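## Task

Remove the yellow sponge from the lowest drawer of the short, slim three-drawer file cabinet and set it inside the tote so that no part sticks out past the tote's walls. When finished, every drawer in the room must be completely closed, the tote must be upright, and each cabinet must remain roughly where it started. The robot must not tip over or be left leaning, or the task fails. The result must hold without the robot holding anything in place.

## Robot and tools

ROBOT. A LeKiwi: a small base on three omni wheels carrying one arm with five joints and a gripper. The shoulder sits 0.07 m ahead of the base centre and 0.21 m above the floor. The hand reaches up to 0.44 m from the shoulder. Loose objects may occasionally get a brief shove from outside.

FRAMES. Base frame: origin on the floor at the wheel centre, x forward, y left, z up. hand_pose is reported in this frame and marks the tip point of the fixed jaw that the moving jaw closes onto. With all arm joints at zero, the hand's z axis points forward, its x axis to the robot's right and its y axis down; the moving jaw opens toward the hand's negative y. The odometry frame is the base frame as it was when the scene began. base_odometry counts wheel rotation only, so wheel slip shows up as travel. Heading is positive to the left, in -3.142 to 3.142.

execute_actions. Argument "actions" is a list holding one action or none; an empty list just returns state and images. An action may have "base", "joints" or both, which start together and may finish at different times. "base" holds exactly one relative offset, measured from the base position in the latest state report: {"translate_m": d} drives straight, forward positive, -1 to 1 m; {"sideways_m": d} slides, left positive, -1 to 1 m; {"rotate_rad": d} spins in place, left positive, -3.2 to 3.2 rad. "joints" is one dictionary for the single arm giving absolute targets in radians, keyed by name: shoulder_pan_rad -1.919 to 1.919 (0 straight ahead, positive swings right); shoulder_lift_rad -1.745 to 1.745 (0 upper arm near vertical, positive tilts it forward); elbow_flex_rad -1.69 to 1.58 (0 forearm horizontal when lift is 0, positive drops the hand); wrist_flex_rad -1.658 to 1.658 (0 hand aligned with forearm, positive aims jaws downward); wrist_roll_rad -2.743 to 2.841 (positive is counter-clockwise as seen from the forearm); gripper_rad 0 to 1.919 (0 closed). Done tolerances are ±0.02 for pan, roll and gripper, ±0.1 lift, ±0.07 elbow, ±0.03 wrist flex. A joint or base omitted from an action may still be driving toward an earlier target without the status showing it. Unknown keys or out-of-range values get the whole call rejected with no motion. An action is capped at 15 s. "cameras" picks images: cam_front (644x476), cam_wrist (476x644), or "all"; omitted or null means all, [] means none. The "pictures" line lists the returned images in order. Example: {"base": {"translate_m": 0.3}, "joints": {"gripper_rad": 1.0}}.

wait: "seconds" 0 to 10; commands nothing new and returns the same state and images as an empty action. zoom_image: "camera" (cam_front or cam_wrist) and "region" [x0, y0, x1, y1] in pixels of that camera's latest full image, origin top-left, no larger than 504 by 504. finished_scene: "scene" is the number of the current scene; it ends it permanently once the last command has been held, reports whether the task succeeded, and gives the next task. If a result reports a stop, later execute_actions, wait and finished_scene calls in that same reply are skipped. Between calls the robot keeps holding the last command.

RESULT LINES. base_status and joint_status describe how each motion of the last accepted action ended. "done": reached target (for the base, wheels turned the full amount even if slipping). "off_target": stopped short and may still be pushing. "contact_stop" or "time_out": the target is dropped and the joint holds where it stopped; the robot itself never reports contact_stop and keeps pushing on contact. "joint command not followed", usually with a "cause:" line, means a safety check blocked the arm targets; a gripper target in the same action still runs. Blocked joints show "not_followed" and may be retried with each later action; respond by sending fresh targets for all five arm joints. on_its_own lists things this call did not command. If an arm joint or gripper is stalled about 0.3 rad or more from its target for 2 s in total, it silently drops to 20% force; restore it by commanding 0.1 rad off the reading, away from the obstacle (for the gripper, that means opening and releasing).

GRIPPER. Jaw tip gap: 0.04 m at 0.5, 0.08 m at 1.0, 0.11 m fully open. Close to slightly less than the object's width rather than to 0. After closing, "off_target" means the jaws met something and "done" may mean an empty grasp. Once stopped on an object, command 0.2 rad below the reading to hold it.

ACCURACY AND SPEED. Each joint reading carries a fixed bias up to 2 degrees, so hand_pose may be about 26 mm off. Base moves at about 0.20 m/s and turns about 1.0 rad/s; arm joints run 1.3 to 2.2 rad/s.

BALANCE. The robot tips forward easily. At rest it holds 0.15 kg with hand_pose x = 0.25 m but only 0.03 kg at 0.43 m. With shoulder_lift_rad at 1 or above, 0.04 kg at 0.25 m and nothing beyond 0.3 m. Pulling hard, pressing down on floor or furniture, or lifting against the underside of a shelf can tip it; carry loads with the hand tucked in and avoid sweeping arm moves.

HEAT. Holding loads warms motors. A MOTOR HOT line appears from 55 °C; at 70 °C an OVER-TEMPERATURE FAULT stops the arm and limp motors give way until cooled, possibly for minutes. Affected keys show "limit_stop_at_motor_heat"; resend those targets afterward. The base still completes its command.

AVOID. Dropping objects, slipping grasps, slamming drawers, hard impacts, strong shoves against cabinets, knocking the tote over, and tipping the robot.

Each tool is called after ">>>" as name([rows], argument=value, ...), one row to a line, values as JSON.

## Session

>>> execute_actions(actions=[])

Scene clock: 0.00 s.
base_odometry: x=+0.000 y=+0.000 heading=+0.000 (m, m, rad; odometry frame)
base_status: not commanded
joint_positions: shoulder_pan_rad=+0.087 shoulder_lift_rad=-1.464 elbow_flex_rad=-0.207 wrist_flex_rad=+1.403 wrist_roll_rad=-1.492 gripper_rad=+1.920
joint_status: not commanded
hand_pose: x=+0.1253 y=+0.0027 z=+0.4244 quat_wxyz=(+0.794, +0.017, +0.606, -0.046) (m; base frame)
pictures: cam_front, cam_wrist
Images, in order (width x height): cam_front 644x476, cam_wrist 476x644.

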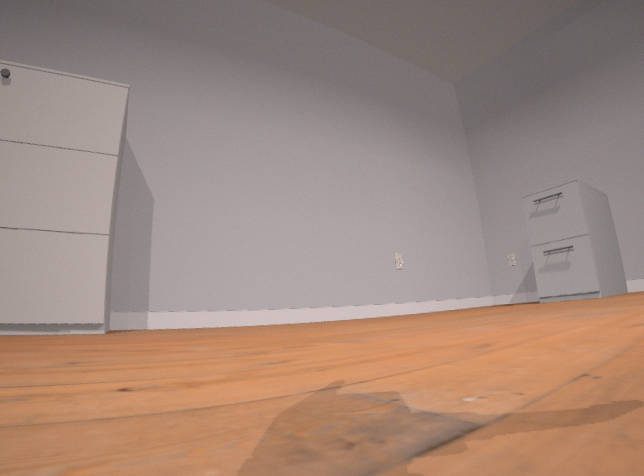

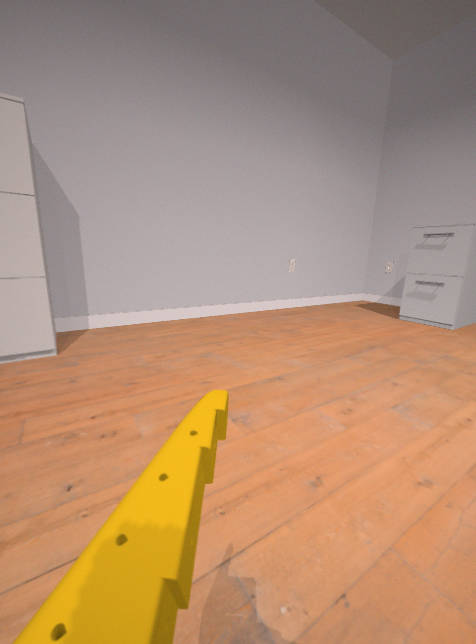

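Look around.

>>> execute_actions([
  {"base":{"rotate_rad":1.2}},
])

>>> execute_actions([
  {"base":{"rotate_rad":1.3}},
])

>>> execute_actions([
  {"base":{"rotate_rad":1.3}},
])

>>> execute_actions([
  {"base":{"rotate_rad":1.3}},
])

Scene clock: 4.70 s.
base_odometry: x=+0.000 y=+0.000 heading=+1.196 (m, m, rad; odometry frame)
base_status: done
joint_positions: shoulder_pan_rad=+0.087 shoulder_lift_rad=-1.464 elbow_flex_rad=-0.207 wrist_flex_rad=+1.403 wrist_roll_rad=-1.492 gripper_rad=+1.920
joint_status: not commanded
hand_pose: x=+0.1253 y=+0.0027 z=+0.4244 quat_wxyz=(+0.794, +0.017, +0.606, -0.046) (m; base frame)
pictures: cam_front, cam_wrist
Images, in order (width x height): cam_front 644x476, cam_wrist 476x644.

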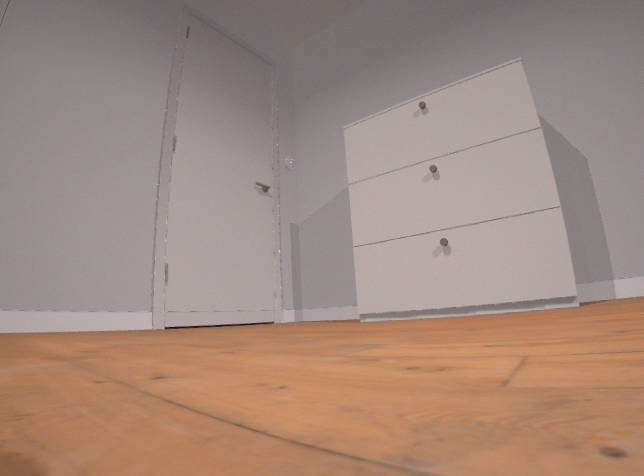

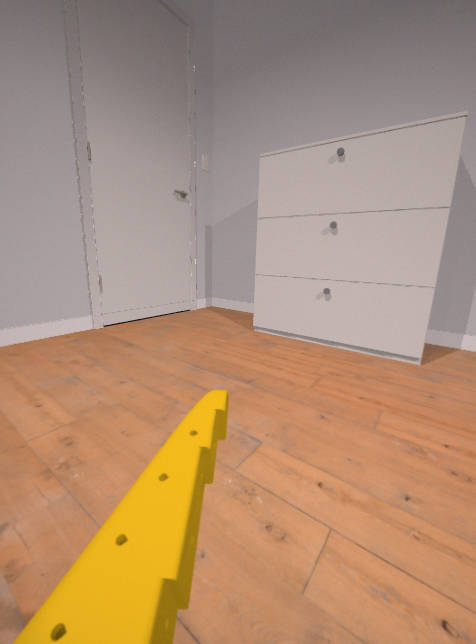

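Scene clock: 6.97 s.
base_odometry: x=+0.000 y=+0.000 heading=+2.493 (m, m, rad; odometry frame)
base_status: done
joint_positions: shoulder_pan_rad=+0.087 shoulder_lift_rad=-1.464 elbow_flex_rad=-0.207 wrist_flex_rad=+1.403 wrist_roll_rad=-1.492 gripper_rad=+1.920
joint_status: not commanded
hand_pose: x=+0.1253 y=+0.0027 z=+0.4244 quat_wxyz=(+0.794, +0.017, +0.606, -0.046) (m; base frame)
pictures: cam_front, cam_wrist
Images, in order (width x height): cam_front 644x476, cam_wrist 476x644.

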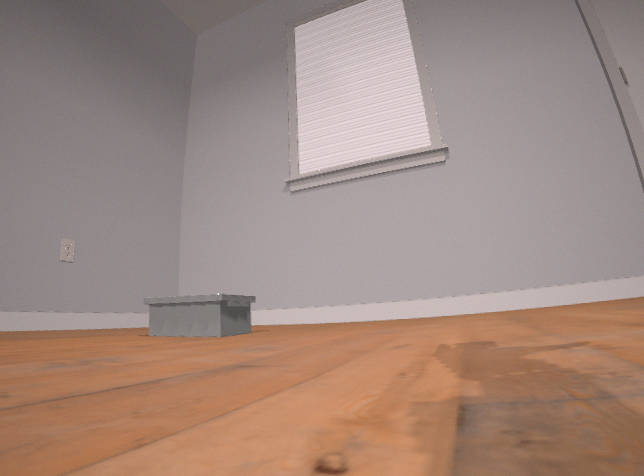

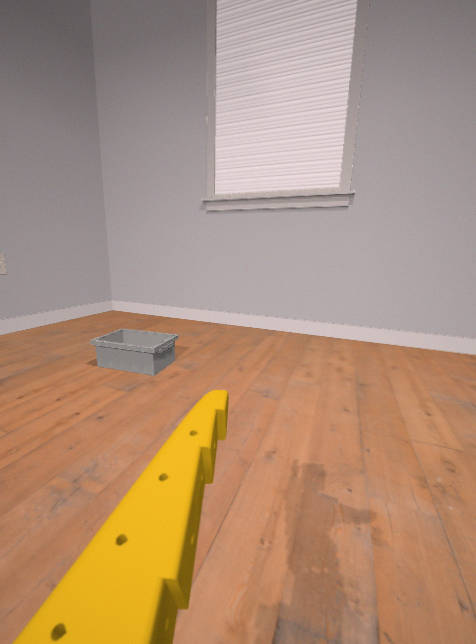

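Scene clock: 9.23 s.
base_odometry: x=+0.000 y=+0.000 heading=-2.495 (m, m, rad; odometry frame)
base_status: done
joint_positions: shoulder_pan_rad=+0.087 shoulder_lift_rad=-1.464 elbow_flex_rad=-0.207 wrist_flex_rad=+1.403 wrist_roll_rad=-1.492 gripper_rad=+1.920
joint_status: not commanded
hand_pose: x=+0.1253 y=+0.0027 z=+0.4244 quat_wxyz=(+0.794, +0.017, +0.606, -0.046) (m; base frame)
pictures: cam_front, cam_wrist
Images, in order (width x height): cam_front 644x476, cam_wrist 476x644.

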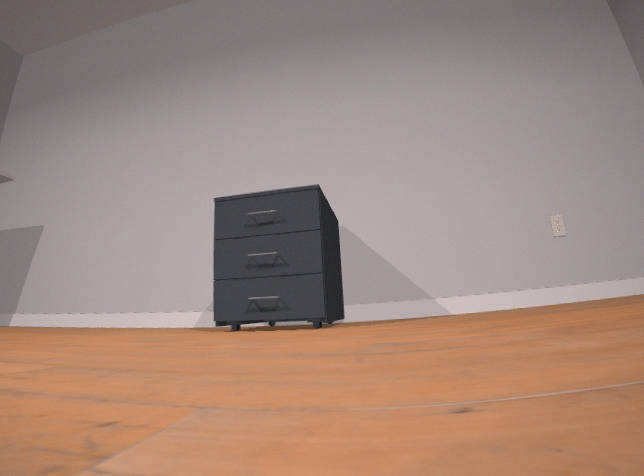

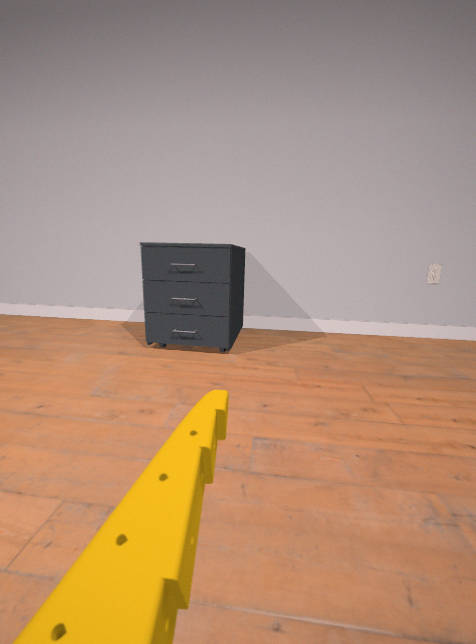

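Scene clock: 11.50 s.
base_odometry: x=+0.000 y=+0.000 heading=-1.198 (m, m, rad; odometry frame)
base_status: done
joint_positions: shoulder_pan_rad=+0.087 shoulder_lift_rad=-1.464 elbow_flex_rad=-0.207 wrist_flex_rad=+1.403 wrist_roll_rad=-1.492 gripper_rad=+1.920
joint_status: not commanded
hand_pose: x=+0.1253 y=+0.0027 z=+0.4244 quat_wxyz=(+0.794, +0.017, +0.606, -0.046) (m; base frame)
pictures: cam_front, cam_wrist
Images, in order (width x height): cam_front 644x476, cam_wrist 476x644.

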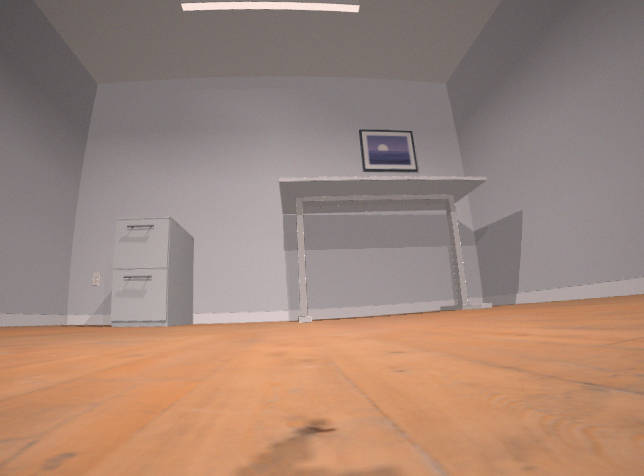

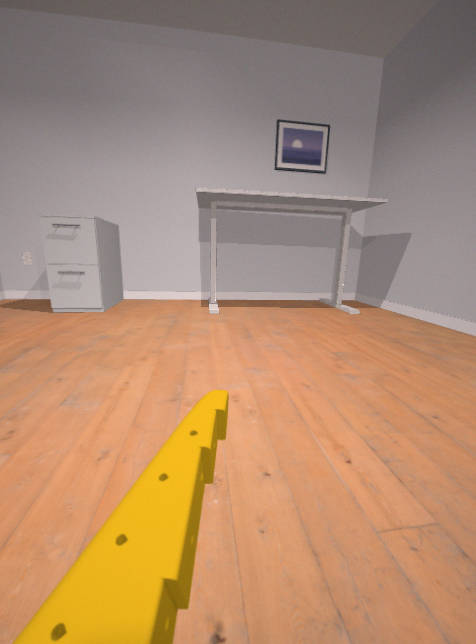

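>>> execute_actions([
  {"base":{"rotate_rad":-1.94}},
], cameras=[])

>>> execute_actions([
  {"base":{"sideways_m":0.9}},
])

Scene clock: 18.50 s.
base_odometry: x=+0.000 y=+0.000 heading=-3.134 (m, m, rad; odometry frame)
base_status: done
joint_positions: shoulder_pan_rad=+0.087 shoulder_lift_rad=-1.464 elbow_flex_rad=-0.207 wrist_flex_rad=+1.403 wrist_roll_rad=-1.492 gripper_rad=+1.920
joint_status: not commanded
hand_pose: x=+0.1253 y=+0.0027 z=+0.4244 quat_wxyz=(+0.794, +0.017, +0.606, -0.046) (m; base frame)
pictures: none
No camera images: the call's "cameras" was empty. Leave "cameras" out to get every camera's image.

Scene clock: 23.97 s.
base_odometry: x=+0.005 y=-0.899 heading=-3.136 (m, m, rad; odometry frame)
base_status: done
joint_positions: shoulder_pan_rad=+0.087 shoulder_lift_rad=-1.464 elbow_flex_rad=-0.207 wrist_flex_rad=+1.403 wrist_roll_rad=-1.492 gripper_rad=+1.920
joint_status: not commanded
hand_pose: x=+0.1253 y=+0.0027 z=+0.4244 quat_wxyz=(+0.794, +0.017, +0.606, -0.046) (m; base frame)
pictures: cam_front, cam_wrist
Images, in order (width x height): cam_front 644x476, cam_wrist 476x644.

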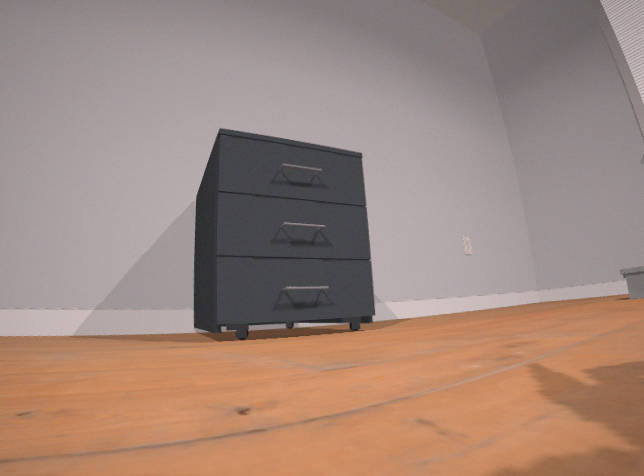

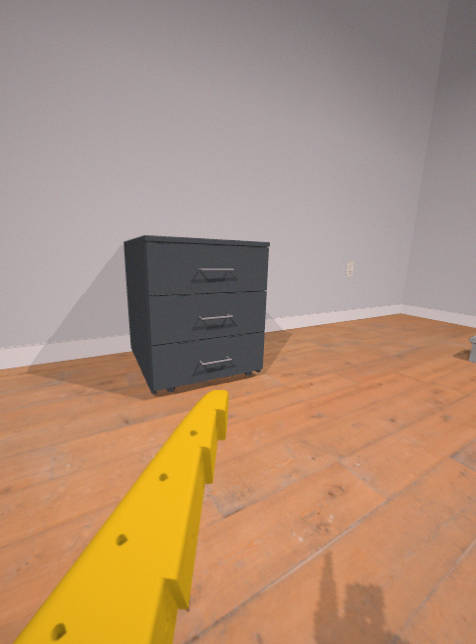

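>>> execute_actions([
  {"base":{"translate_m":0.4}},
], cameras=[])

>>> execute_actions([
  {"base":{"sideways_m":-0.2}},
], cameras=[])

>>> execute_actions([
  {"base":{"rotate_rad":0.35},"joints":{"shoulder_pan_rad":0,"shoulder_lift_rad":-0.6,"elbow_flex_rad":1.3,"wrist_flex_rad":-0.7,"wrist_roll_rad":-1.57,"gripper_rad":1.0}},
])

Scene clock: 31.43 s.
base_odometry: x=-0.395 y=-0.902 heading=-3.136 (m, m, rad; odometry frame)
base_status: done
joint_positions: shoulder_pan_rad=+0.087 shoulder_lift_rad=-1.464 elbow_flex_rad=-0.207 wrist_flex_rad=+1.403 wrist_roll_rad=-1.492 gripper_rad=+1.920
joint_status: not commanded
hand_pose: x=+0.1253 y=+0.0027 z=+0.4244 quat_wxyz=(+0.794, +0.017, +0.606, -0.046) (m; base frame)
pictures: none
No camera images: the call's "cameras" was empty. Leave "cameras" out to get every camera's image.

Scene clock: 33.40 s.
base_odometry: x=-0.396 y=-0.702 heading=-3.134 (m, m, rad; odometry frame)
base_status: done
joint_positions: shoulder_pan_rad=+0.087 shoulder_lift_rad=-1.464 elbow_flex_rad=-0.207 wrist_flex_rad=+1.403 wrist_roll_rad=-1.492 gripper_rad=+1.920
joint_status: not commanded
hand_pose: x=+0.1253 y=+0.0027 z=+0.4244 quat_wxyz=(+0.794, +0.017, +0.606, -0.046) (m; base frame)
pictures: none
No camera images: the call's "cameras" was empty. Leave "cameras" out to get every camera's image.

Scene clock: 35.43 s.
base_odometry: x=-0.396 y=-0.702 heading=-2.789 (m, m, rad; odometry frame)
base_status: done
joint_positions: shoulder_pan_rad=+0.010 shoulder_lift_rad=-0.600 elbow_flex_rad=+1.304 wrist_flex_rad=-0.686 wrist_roll_rad=-1.564 gripper_rad=+1.010
joint_status: all done
hand_pose: x=+0.3237 y=+0.0051 z=+0.2314 quat_wxyz=(+0.701, +0.019, +0.713, +0.011) (m; base frame)
pictures: cam_front, cam_wrist
Images, in order (width x height): cam_front 644x476, cam_wrist 476x644.

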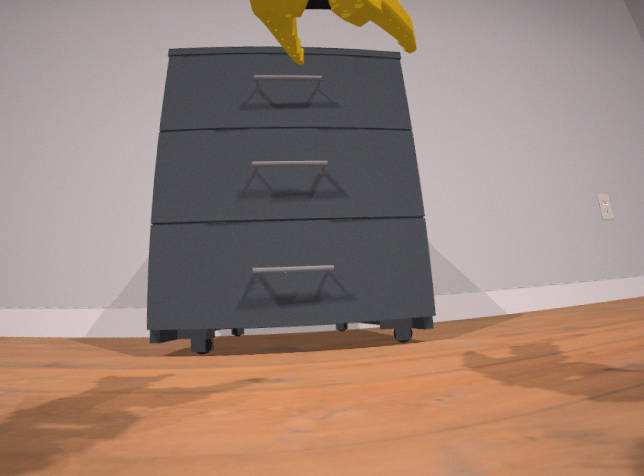

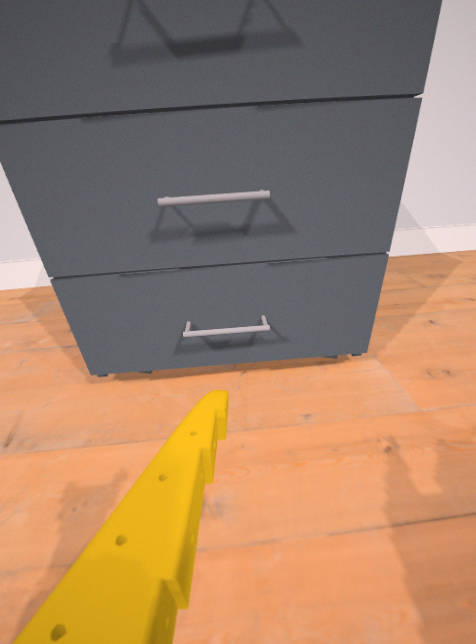

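>>> execute_actions([
  {"base":{"sideways_m":0.03},"joints":{"shoulder_lift_rad":0.2,"elbow_flex_rad":1.2,"wrist_flex_rad":-1.3,"wrist_roll_rad":0,"gripper_rad":0.7}},
])

Scene clock: 41.60 s.
base_odometry: x=-0.386 y=-0.730 heading=-2.790 (m, m, rad; odometry frame)
base_status: done
joint_positions: shoulder_pan_rad=+0.010 shoulder_lift_rad=+0.202 elbow_flex_rad=+1.220 wrist_flex_rad=-1.284 wrist_roll_rad=-0.006 gripper_rad=+0.710
joint_status: all done
hand_pose: x=+0.3305 y=-0.0027 z=+0.1510 quat_wxyz=(+0.475, -0.516, +0.550, -0.454) (m; base frame)
pictures: cam_front, cam_wrist
Images, in order (width x height): cam_front 644x476, cam_wrist 476x644.

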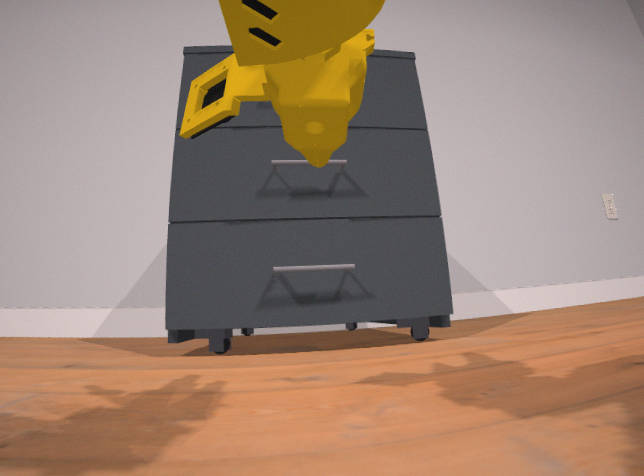

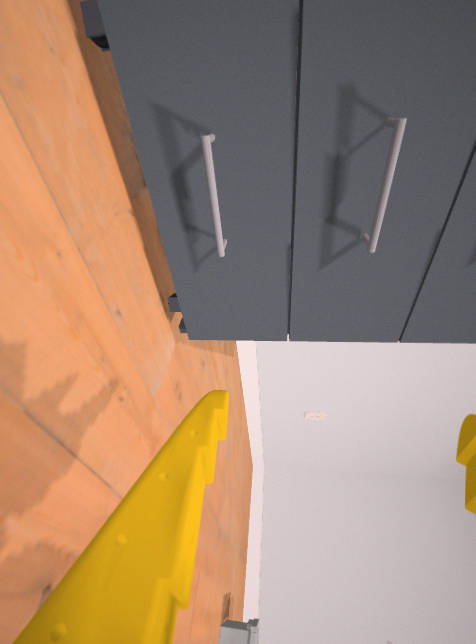

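>>> execute_actions([
  {"base":{"translate_m":0.12},"joints":{"shoulder_lift_rad":0.45,"elbow_flex_rad":1.25,"wrist_flex_rad":-1.62}},
])

Scene clock: 46.83 s.
base_odometry: x=-0.498 y=-0.771 heading=-2.790 (m, m, rad; odometry frame)
base_status: done
joint_positions: shoulder_pan_rad=+0.009 shoulder_lift_rad=+0.454 elbow_flex_rad=+1.249 wrist_flex_rad=-1.606 wrist_roll_rad=-0.006 gripper_rad=+0.710
joint_status: all done
hand_pose: x=+0.3183 y=-0.0022 z=+0.1401 quat_wxyz=(+0.486, -0.507, +0.540, -0.464) (m; base frame)
pictures: cam_front, cam_wrist
Images, in order (width x height): cam_front 644x476, cam_wrist 476x644.

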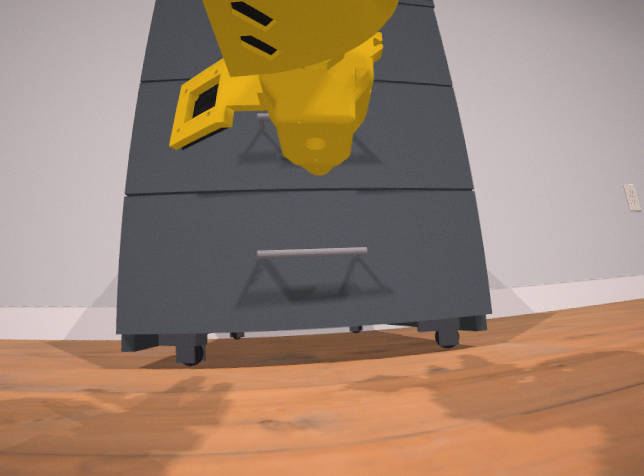

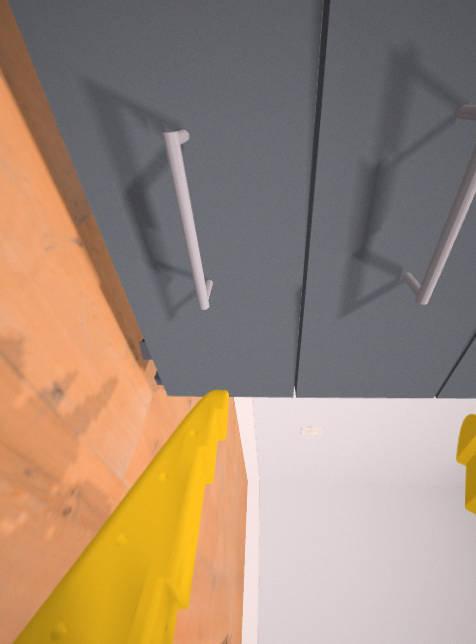

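>>> execute_actions([
  {"joints":{"wrist_flex_rad":-1.3}},
])

>>> execute_actions([
  {"base":{"translate_m":0.08}},
])

Scene clock: 49.57 s.
base_odometry: x=-0.498 y=-0.771 heading=-2.790 (m, m, rad; odometry frame)
base_status: not commanded
joint_positions: shoulder_pan_rad=+0.009 shoulder_lift_rad=+0.454 elbow_flex_rad=+1.249 wrist_flex_rad=-1.301 wrist_roll_rad=-0.006 gripper_rad=+0.710
joint_status: all done
hand_pose: x=+0.3040 y=-0.0021 z=+0.0934 quat_wxyz=(+0.399, -0.571, +0.608, -0.381) (m; base frame)
pictures: cam_front, cam_wrist
Images, in order (width x height): cam_front 644x476, cam_wrist 476x644.

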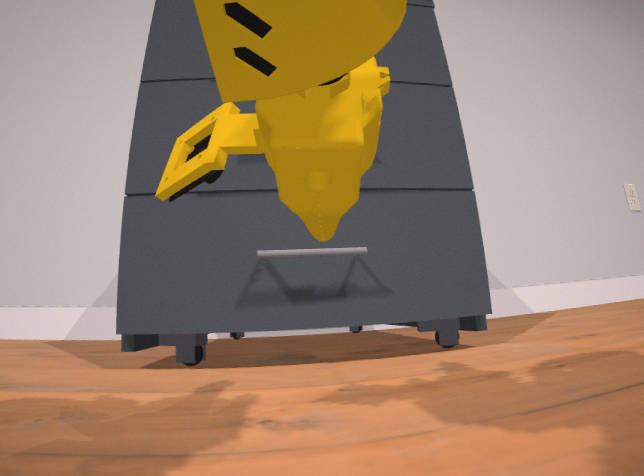

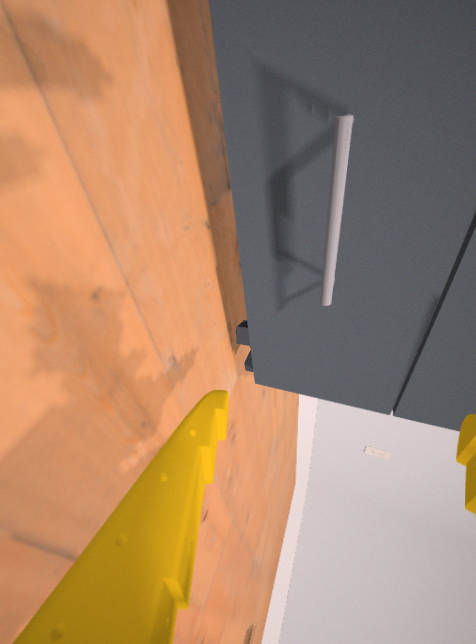

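Scene clock: 50.90 s.
base_odometry: x=-0.573 y=-0.798 heading=-2.790 (m, m, rad; odometry frame)
base_status: done
joint_positions: shoulder_pan_rad=+0.009 shoulder_lift_rad=+0.454 elbow_flex_rad=+1.249 wrist_flex_rad=-1.301 wrist_roll_rad=-0.006 gripper_rad=+0.710
joint_status: not commanded
hand_pose: x=+0.3040 y=-0.0021 z=+0.0934 quat_wxyz=(+0.399, -0.571, +0.608, -0.381) (m; base frame)
pictures: cam_front, cam_wrist
Images, in order (width x height): cam_front 644x476, cam_wrist 476x644.

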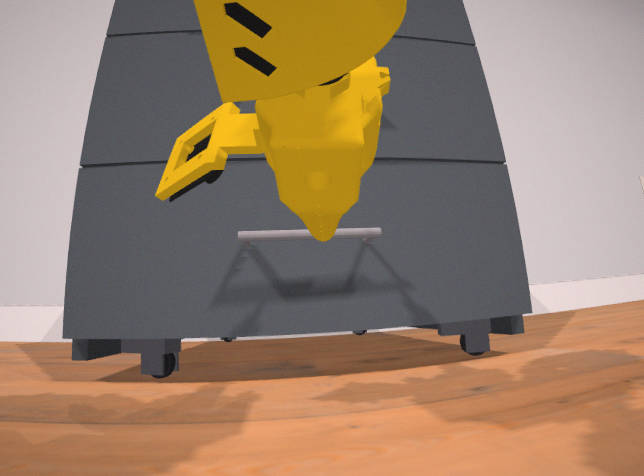

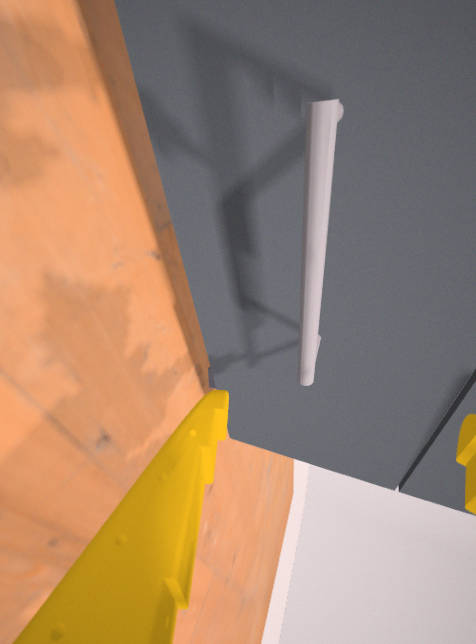

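>>> execute_actions([
  {"base":{"translate_m":0.06}},
])

Scene clock: 55.07 s.
base_odometry: x=-0.629 y=-0.819 heading=-2.790 (m, m, rad; odometry frame)
base_status: done
joint_positions: shoulder_pan_rad=+0.009 shoulder_lift_rad=+0.454 elbow_flex_rad=+1.249 wrist_flex_rad=-1.301 wrist_roll_rad=-0.006 gripper_rad=+0.710
joint_status: not commanded
hand_pose: x=+0.3040 y=-0.0021 z=+0.0934 quat_wxyz=(+0.399, -0.571, +0.608, -0.381) (m; base frame)
pictures: cam_front, cam_wrist
Images, in order (width x height): cam_front 644x476, cam_wrist 476x644.

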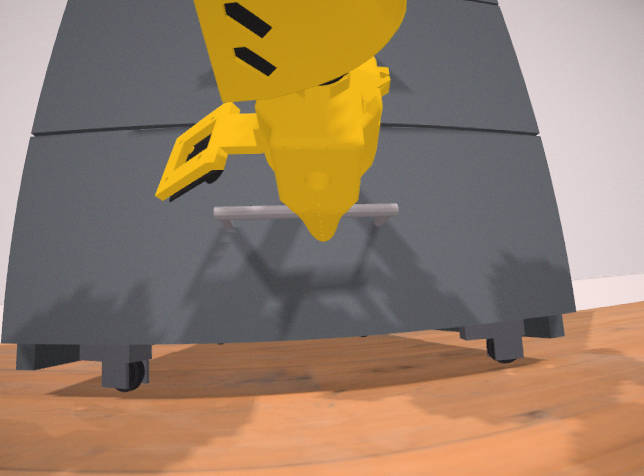

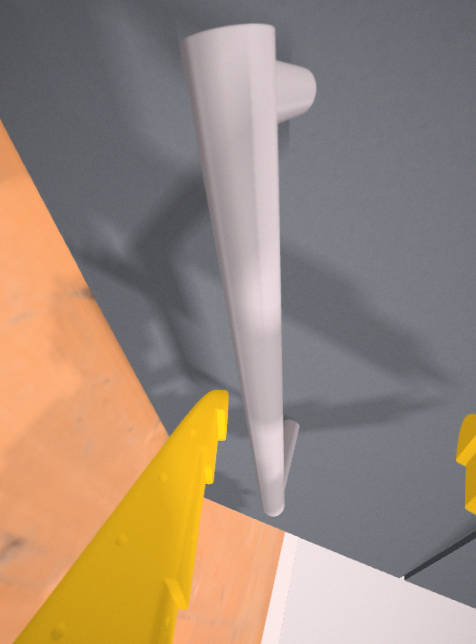

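Bar is between jaws. A bit further, then close.

>>> execute_actions([
  {"base":{"translate_m":0.02}},
], cameras=[])

>>> execute_actions([
  {"joints":{"gripper_rad":0.05}},
], cameras=[])

>>> execute_actions([
  {"base":{"translate_m":-0.22}},
])

Scene clock: 57.63 s.
base_odometry: x=-0.646 y=-0.825 heading=-2.790 (m, m, rad; odometry frame)
base_status: done
joint_positions: shoulder_pan_rad=+0.003 shoulder_lift_rad=+0.454 elbow_flex_rad=+1.271 wrist_flex_rad=-1.301 wrist_roll_rad=-0.004 gripper_rad=+0.710
joint_status: not commanded
hand_pose: x=+0.2995 y=-0.0006 z=+0.0906 quat_wxyz=(+0.393, -0.577, +0.610, -0.374) (m; base frame)
pictures: none
No camera images: the call's "cameras" was empty. Leave "cameras" out to get every camera's image.

Scene clock: 58.67 s.
base_odometry: x=-0.647 y=-0.825 heading=-2.790 (m, m, rad; odometry frame)
base_status: not commanded
joint_positions: shoulder_pan_rad=+0.003 shoulder_lift_rad=+0.454 elbow_flex_rad=+1.252 wrist_flex_rad=-1.301 wrist_roll_rad=-0.004 gripper_rad=+0.066
joint_status: all done
hand_pose: x=+0.3033 y=-0.0006 z=+0.0930 quat_wxyz=(+0.399, -0.574, +0.606, -0.379) (m; base frame)
pictures: none
No camera images: the call's "cameras" was empty. Leave "cameras" out to get every camera's image.

Scene clock: 60.73 s.
base_odometry: x=-0.441 y=-0.750 heading=-2.791 (m, m, rad; odometry frame)
base_status: done
joint_positions: shoulder_pan_rad=+0.003 shoulder_lift_rad=+0.452 elbow_flex_rad=+1.248 wrist_flex_rad=-1.301 wrist_roll_rad=-0.004 gripper_rad=+0.060
joint_status: not commanded
hand_pose: x=+0.3044 y=-0.0006 z=+0.0939 quat_wxyz=(+0.401, -0.572, +0.605, -0.381) (m; base frame)
pictures: cam_front, cam_wrist
Images, in order (width x height): cam_front 644x476, cam_wrist 476x644.

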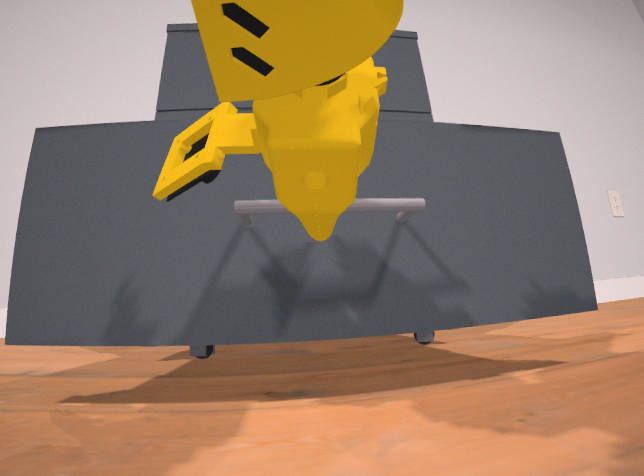

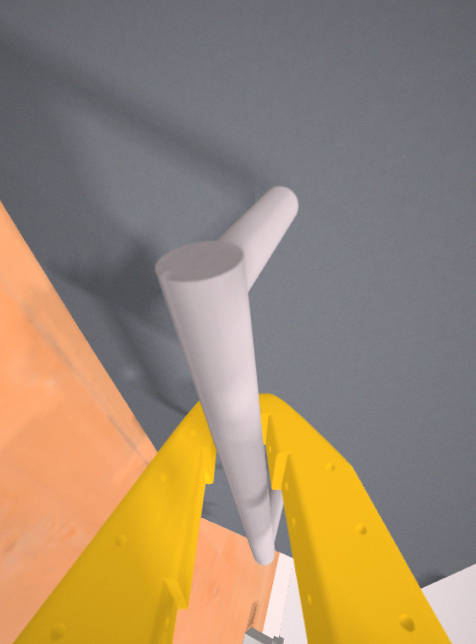

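>>> execute_actions([
  {"base":{"translate_m":-0.06}},
], cameras=[])

>>> execute_actions([
  {"joints":{"gripper_rad":0.8}},
], cameras=[])

>>> execute_actions([
  {"base":{"translate_m":-0.08}},
], cameras=[])

>>> execute_actions([
  {"joints":{"shoulder_lift_rad":-0.2,"elbow_flex_rad":-0.2,"wrist_flex_rad":1.4,"wrist_roll_rad":-1.57}},
], cameras=[])

>>> execute_actions([
  {"base":{"translate_m":0.1}},
])

Scene clock: 66.63 s.
base_odometry: x=-0.385 y=-0.729 heading=-2.790 (m, m, rad; odometry frame)
base_status: done
joint_positions: shoulder_pan_rad=+0.003 shoulder_lift_rad=+0.452 elbow_flex_rad=+1.251 wrist_flex_rad=-1.301 wrist_roll_rad=-0.004 gripper_rad=+0.059
joint_status: not commanded
hand_pose: x=+0.3038 y=-0.0006 z=+0.0935 quat_wxyz=(+0.400, -0.573, +0.606, -0.380) (m; base frame)
pictures: none
No camera images: the call's "cameras" was empty. Leave "cameras" out to get every camera's image.

Scene clock: 67.53 s.
base_odometry: x=-0.385 y=-0.729 heading=-2.790 (m, m, rad; odometry frame)
base_status: not commanded
joint_positions: shoulder_pan_rad=+0.003 shoulder_lift_rad=+0.469 elbow_flex_rad=+1.263 wrist_flex_rad=-1.297 wrist_roll_rad=-0.004 gripper_rad=+0.788
joint_status: all done
hand_pose: x=+0.2990 y=-0.0006 z=+0.0878 quat_wxyz=(+0.390, -0.579, +0.613, -0.371) (m; base frame)
pictures: none
No camera images: the call's "cameras" was empty. Leave "cameras" out to get every camera's image.

Scene clock: 68.87 s.
base_odometry: x=-0.310 y=-0.702 heading=-2.790 (m, m, rad; odometry frame)
base_status: done
joint_positions: shoulder_pan_rad=+0.003 shoulder_lift_rad=+0.469 elbow_flex_rad=+1.261 wrist_flex_rad=-1.297 wrist_roll_rad=-0.004 gripper_rad=+0.790
joint_status: not commanded
hand_pose: x=+0.2993 y=-0.0006 z=+0.0880 quat_wxyz=(+0.390, -0.579, +0.612, -0.371) (m; base frame)
pictures: none
No camera images: the call's "cameras" was empty. Leave "cameras" out to get every camera's image.

Scene clock: 71.27 s.
base_odometry: x=-0.310 y=-0.702 heading=-2.790 (m, m, rad; odometry frame)
base_status: not commanded
joint_positions: shoulder_pan_rad=+0.003 shoulder_lift_rad=-0.163 elbow_flex_rad=-0.167 wrist_flex_rad=+1.397 wrist_roll_rad=-1.563 gripper_rad=+0.790
joint_status: all done
hand_pose: x=+0.3103 y=+0.0071 z=+0.2325 quat_wxyz=(+0.249, +0.021, +0.968, +0.005) (m; base frame)
pictures: none
No camera images: the call's "cameras" was empty. Leave "cameras" out to get every camera's image.

Scene clock: 72.73 s.
base_odometry: x=-0.404 y=-0.736 heading=-2.790 (m, m, rad; odometry frame)
base_status: done
joint_positions: shoulder_pan_rad=+0.003 shoulder_lift_rad=-0.163 elbow_flex_rad=-0.167 wrist_flex_rad=+1.399 wrist_roll_rad=-1.563 gripper_rad=+0.790
joint_status: not commanded
hand_pose: x=+0.3100 y=+0.0071 z=+0.2324 quat_wxyz=(+0.248, +0.021, +0.968, +0.005) (m; base frame)
pictures: cam_front, cam_wrist
Images, in order (width x height): cam_front 644x476, cam_wrist 476x644.

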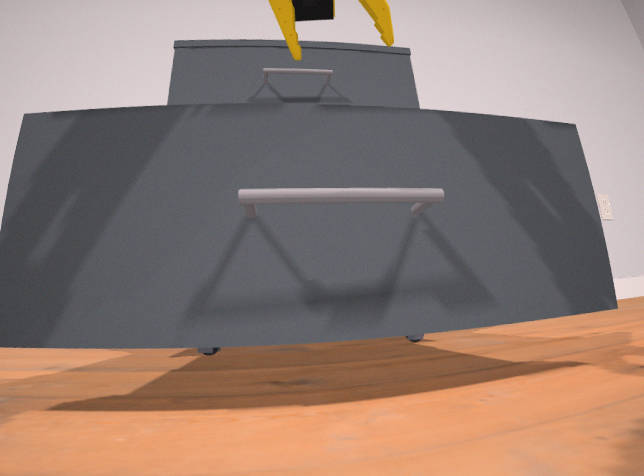

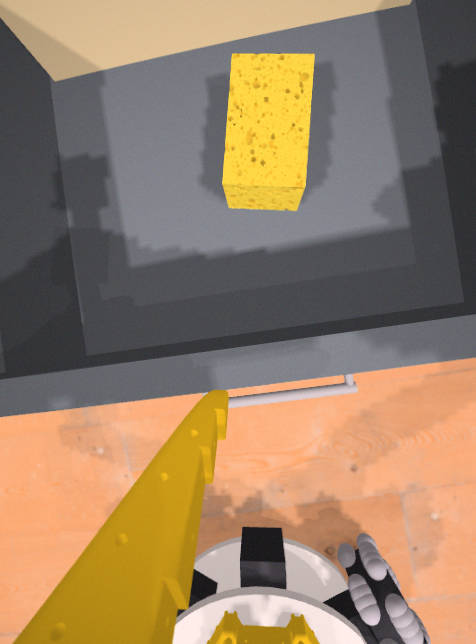

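>>> execute_actions([
  {"joints":{"elbow_flex_rad":-0.4,"gripper_rad":1.2}},
], cameras=[])

>>> execute_actions([
  {"base":{"translate_m":0.11}},
])

Scene clock: 76.73 s.
base_odometry: x=-0.404 y=-0.736 heading=-2.790 (m, m, rad; odometry frame)
base_status: not commanded
joint_positions: shoulder_pan_rad=+0.003 shoulder_lift_rad=-0.163 elbow_flex_rad=-0.368 wrist_flex_rad=+1.399 wrist_roll_rad=-1.563 gripper_rad=+1.189
joint_status: all done
hand_pose: x=+0.3243 y=+0.0070 z=+0.2749 quat_wxyz=(+0.344, +0.020, +0.939, +0.007) (m; base frame)
pictures: none
No camera images: the call's "cameras" was empty. Leave "cameras" out to get every camera's image.

Scene clock: 78.23 s.
base_odometry: x=-0.506 y=-0.774 heading=-2.790 (m, m, rad; odometry frame)
base_status: done
joint_positions: shoulder_pan_rad=+0.003 shoulder_lift_rad=-0.163 elbow_flex_rad=-0.369 wrist_flex_rad=+1.399 wrist_roll_rad=-1.563 gripper_rad=+1.190
joint_status: not commanded
hand_pose: x=+0.3244 y=+0.0070 z=+0.2752 quat_wxyz=(+0.345, +0.020, +0.938, +0.007) (m; base frame)
pictures: cam_front, cam_wrist
Images, in order (width x height): cam_front 644x476, cam_wrist 476x644.

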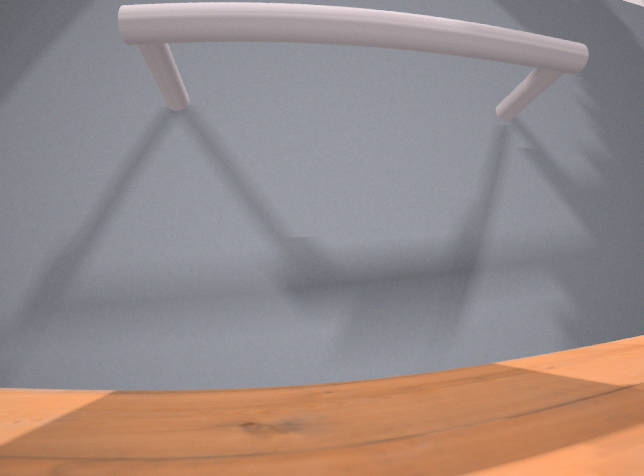

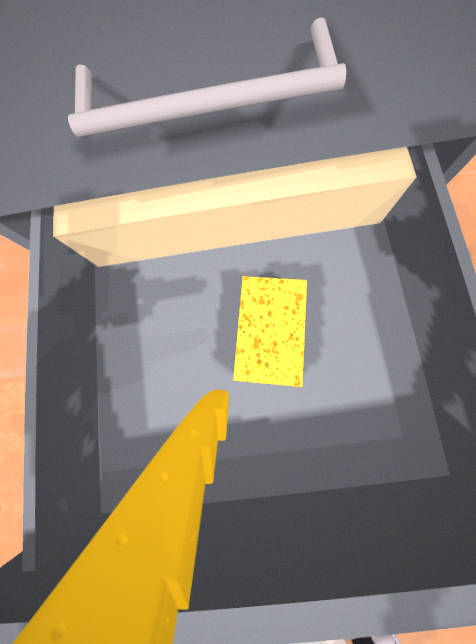

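>>> execute_actions([
  {"joints":{"shoulder_lift_rad":0.35,"elbow_flex_rad":-0.35,"wrist_flex_rad":1.45}},
])

Scene clock: 81.07 s.
base_odometry: x=-0.506 y=-0.774 heading=-2.790 (m, m, rad; odometry frame)
base_status: not commanded
joint_positions: shoulder_pan_rad=+0.003 shoulder_lift_rad=+0.363 elbow_flex_rad=-0.345 wrist_flex_rad=+1.446 wrist_roll_rad=-1.563 gripper_rad=+1.190
joint_status: all done
hand_pose: x=+0.3156 y=+0.0070 z=+0.1473 quat_wxyz=(+0.053, +0.022, +0.998, +0.001) (m; base frame)
pictures: cam_front, cam_wrist
Images, in order (width x height): cam_front 644x476, cam_wrist 476x644.

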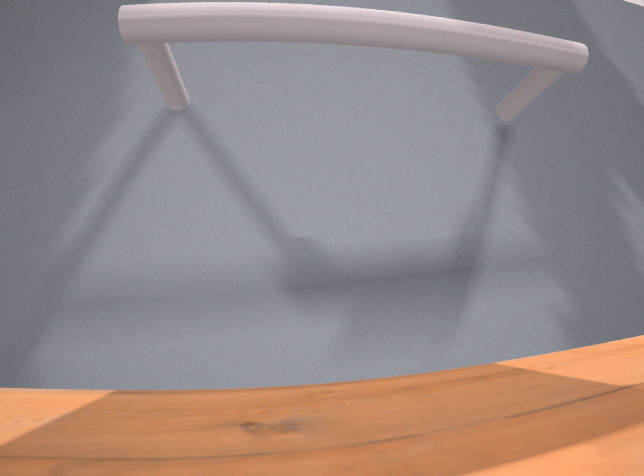

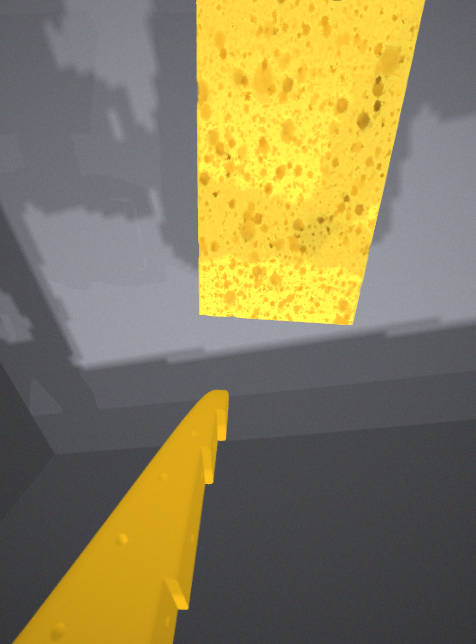

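>>> execute_actions([
  {"joints":{"shoulder_pan_rad":-0.05,"shoulder_lift_rad":0.65,"elbow_flex_rad":-0.7,"wrist_flex_rad":1.25}},
], cameras=["cam_wrist"])

Scene clock: 84.23 s.
base_odometry: x=-0.506 y=-0.774 heading=-2.790 (m, m, rad; odometry frame)
base_status: not commanded
joint_positions: shoulder_pan_rad=-0.040 shoulder_lift_rad=+0.667 elbow_flex_rad=-0.667 wrist_flex_rad=+1.259 wrist_roll_rad=-1.563 gripper_rad=+1.190
joint_status: all done
hand_pose: x=+0.3727 y=+0.0200 z=+0.1325 quat_wxyz=(+0.155, +0.000, +0.988, +0.006) (m; base frame)
pictures: cam_wrist
Images, in order (width x height): cam_wrist 476x644.

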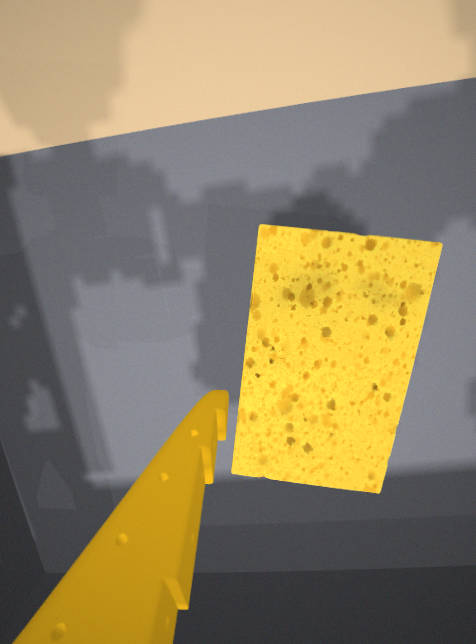

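Lower.

>>> execute_actions([
  {"joints":{"shoulder_pan_rad":-0.07,"shoulder_lift_rad":0.8,"elbow_flex_rad":-0.7,"wrist_flex_rad":1.1}},
], cameras=["cam_wrist"])

>>> execute_actions([
  {"joints":{"gripper_rad":0.45}},
], cameras=["cam_wrist"])

Scene clock: 87.70 s.
base_odometry: x=-0.506 y=-0.774 heading=-2.790 (m, m, rad; odometry frame)
base_status: not commanded
joint_positions: shoulder_pan_rad=-0.059 shoulder_lift_rad=+0.820 elbow_flex_rad=-0.670 wrist_flex_rad=+1.110 wrist_roll_rad=-1.563 gripper_rad=+1.190
joint_status: all done
hand_pose: x=+0.3811 y=+0.0262 z=+0.0973 quat_wxyz=(+0.154, -0.009, +0.988, +0.008) (m; base frame)
pictures: cam_wrist
Images, in order (width x height): cam_wrist 476x644.

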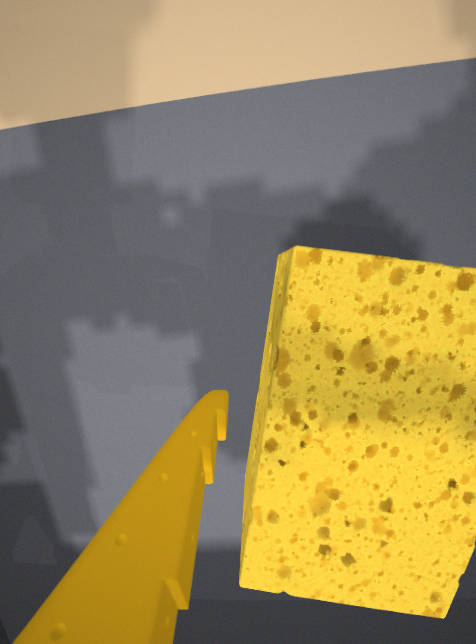

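Scene clock: 88.63 s.
base_odometry: x=-0.506 y=-0.774 heading=-2.790 (m, m, rad; odometry frame)
base_status: not commanded
joint_positions: shoulder_pan_rad=-0.059 shoulder_lift_rad=+0.820 elbow_flex_rad=-0.687 wrist_flex_rad=+1.106 wrist_roll_rad=-1.563 gripper_rad=+0.467
joint_status: all done
hand_pose: x=+0.3846 y=+0.0264 z=+0.1006 quat_wxyz=(+0.165, -0.009, +0.986, +0.008) (m; base frame)
pictures: cam_wrist
Images, in order (width x height): cam_wrist 476x644.

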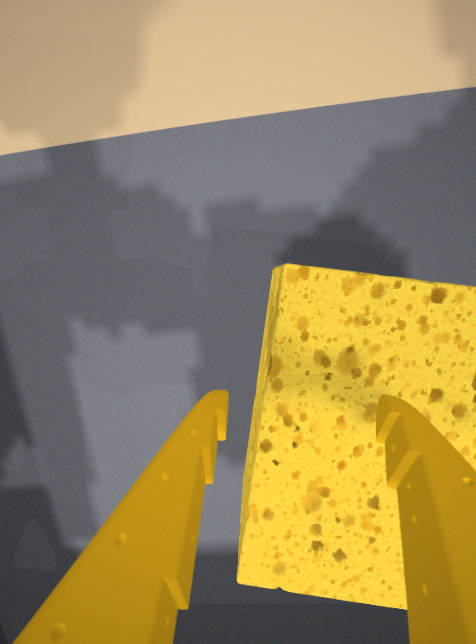

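Still above it. Reopen, go lower.

>>> execute_actions([
  {"joints":{"gripper_rad":1.2,"shoulder_pan_rad":-0.03}},
], cameras=[])

>>> execute_actions([
  {"joints":{"shoulder_lift_rad":0.93,"elbow_flex_rad":-0.7,"wrist_flex_rad":1.05}},
], cameras=["cam_wrist"])

>>> execute_actions([
  {"joints":{"gripper_rad":0.5}},
], cameras=["cam_wrist"])

Scene clock: 92.60 s.
base_odometry: x=-0.506 y=-0.774 heading=-2.790 (m, m, rad; odometry frame)
base_status: not commanded
joint_positions: shoulder_pan_rad=-0.040 shoulder_lift_rad=+0.820 elbow_flex_rad=-0.687 wrist_flex_rad=+1.106 wrist_roll_rad=-1.563 gripper_rad=+1.188
joint_status: all done
hand_pose: x=+0.3850 y=+0.0205 z=+0.1006 quat_wxyz=(+0.165, +0.000, +0.986, +0.007) (m; base frame)
pictures: none
No camera images: the call's "cameras" was empty. Leave "cameras" out to get every camera's image.

Scene clock: 93.23 s.
base_odometry: x=-0.506 y=-0.774 heading=-2.790 (m, m, rad; odometry frame)
base_status: not commanded
joint_positions: shoulder_pan_rad=-0.040 shoulder_lift_rad=+0.951 elbow_flex_rad=-0.687 wrist_flex_rad=+1.060 wrist_roll_rad=-1.563 gripper_rad=+1.190
joint_status: all done
hand_pose: x=+0.3757 y=+0.0202 z=+0.0657 quat_wxyz=(+0.123, +0.000, +0.992, +0.005) (m; base frame)
pictures: cam_wrist
Images, in order (width x height): cam_wrist 476x644.

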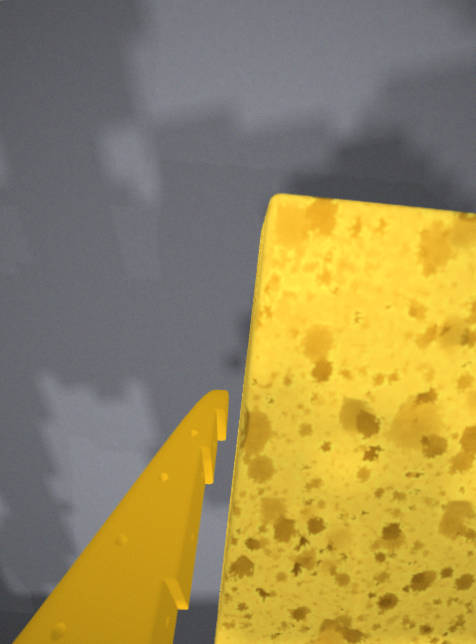

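Scene clock: 94.13 s.
base_odometry: x=-0.506 y=-0.774 heading=-2.790 (m, m, rad; odometry frame)
base_status: not commanded
joint_positions: shoulder_pan_rad=-0.033 shoulder_lift_rad=+0.948 elbow_flex_rad=-0.688 wrist_flex_rad=+1.058 wrist_roll_rad=-1.563 gripper_rad=+0.844
joint_status: gripper_rad off_target (ended at +0.844, target +0.500)
hand_pose: x=+0.3768 y=+0.0178 z=+0.0669 quat_wxyz=(+0.126, +0.004, +0.992, +0.005) (m; base frame)
pictures: cam_wrist
Images, in order (width x height): cam_wrist 476x644.

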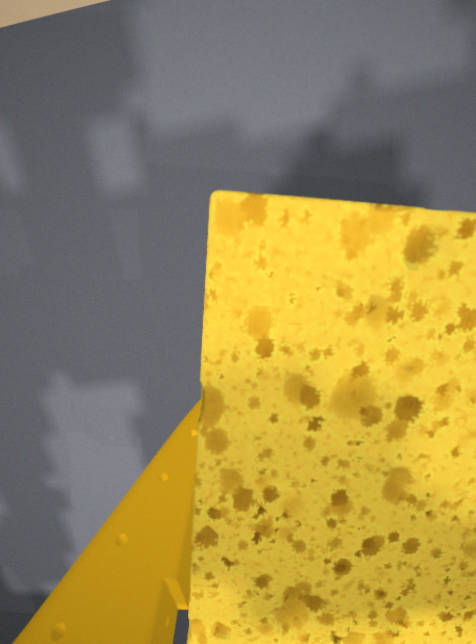

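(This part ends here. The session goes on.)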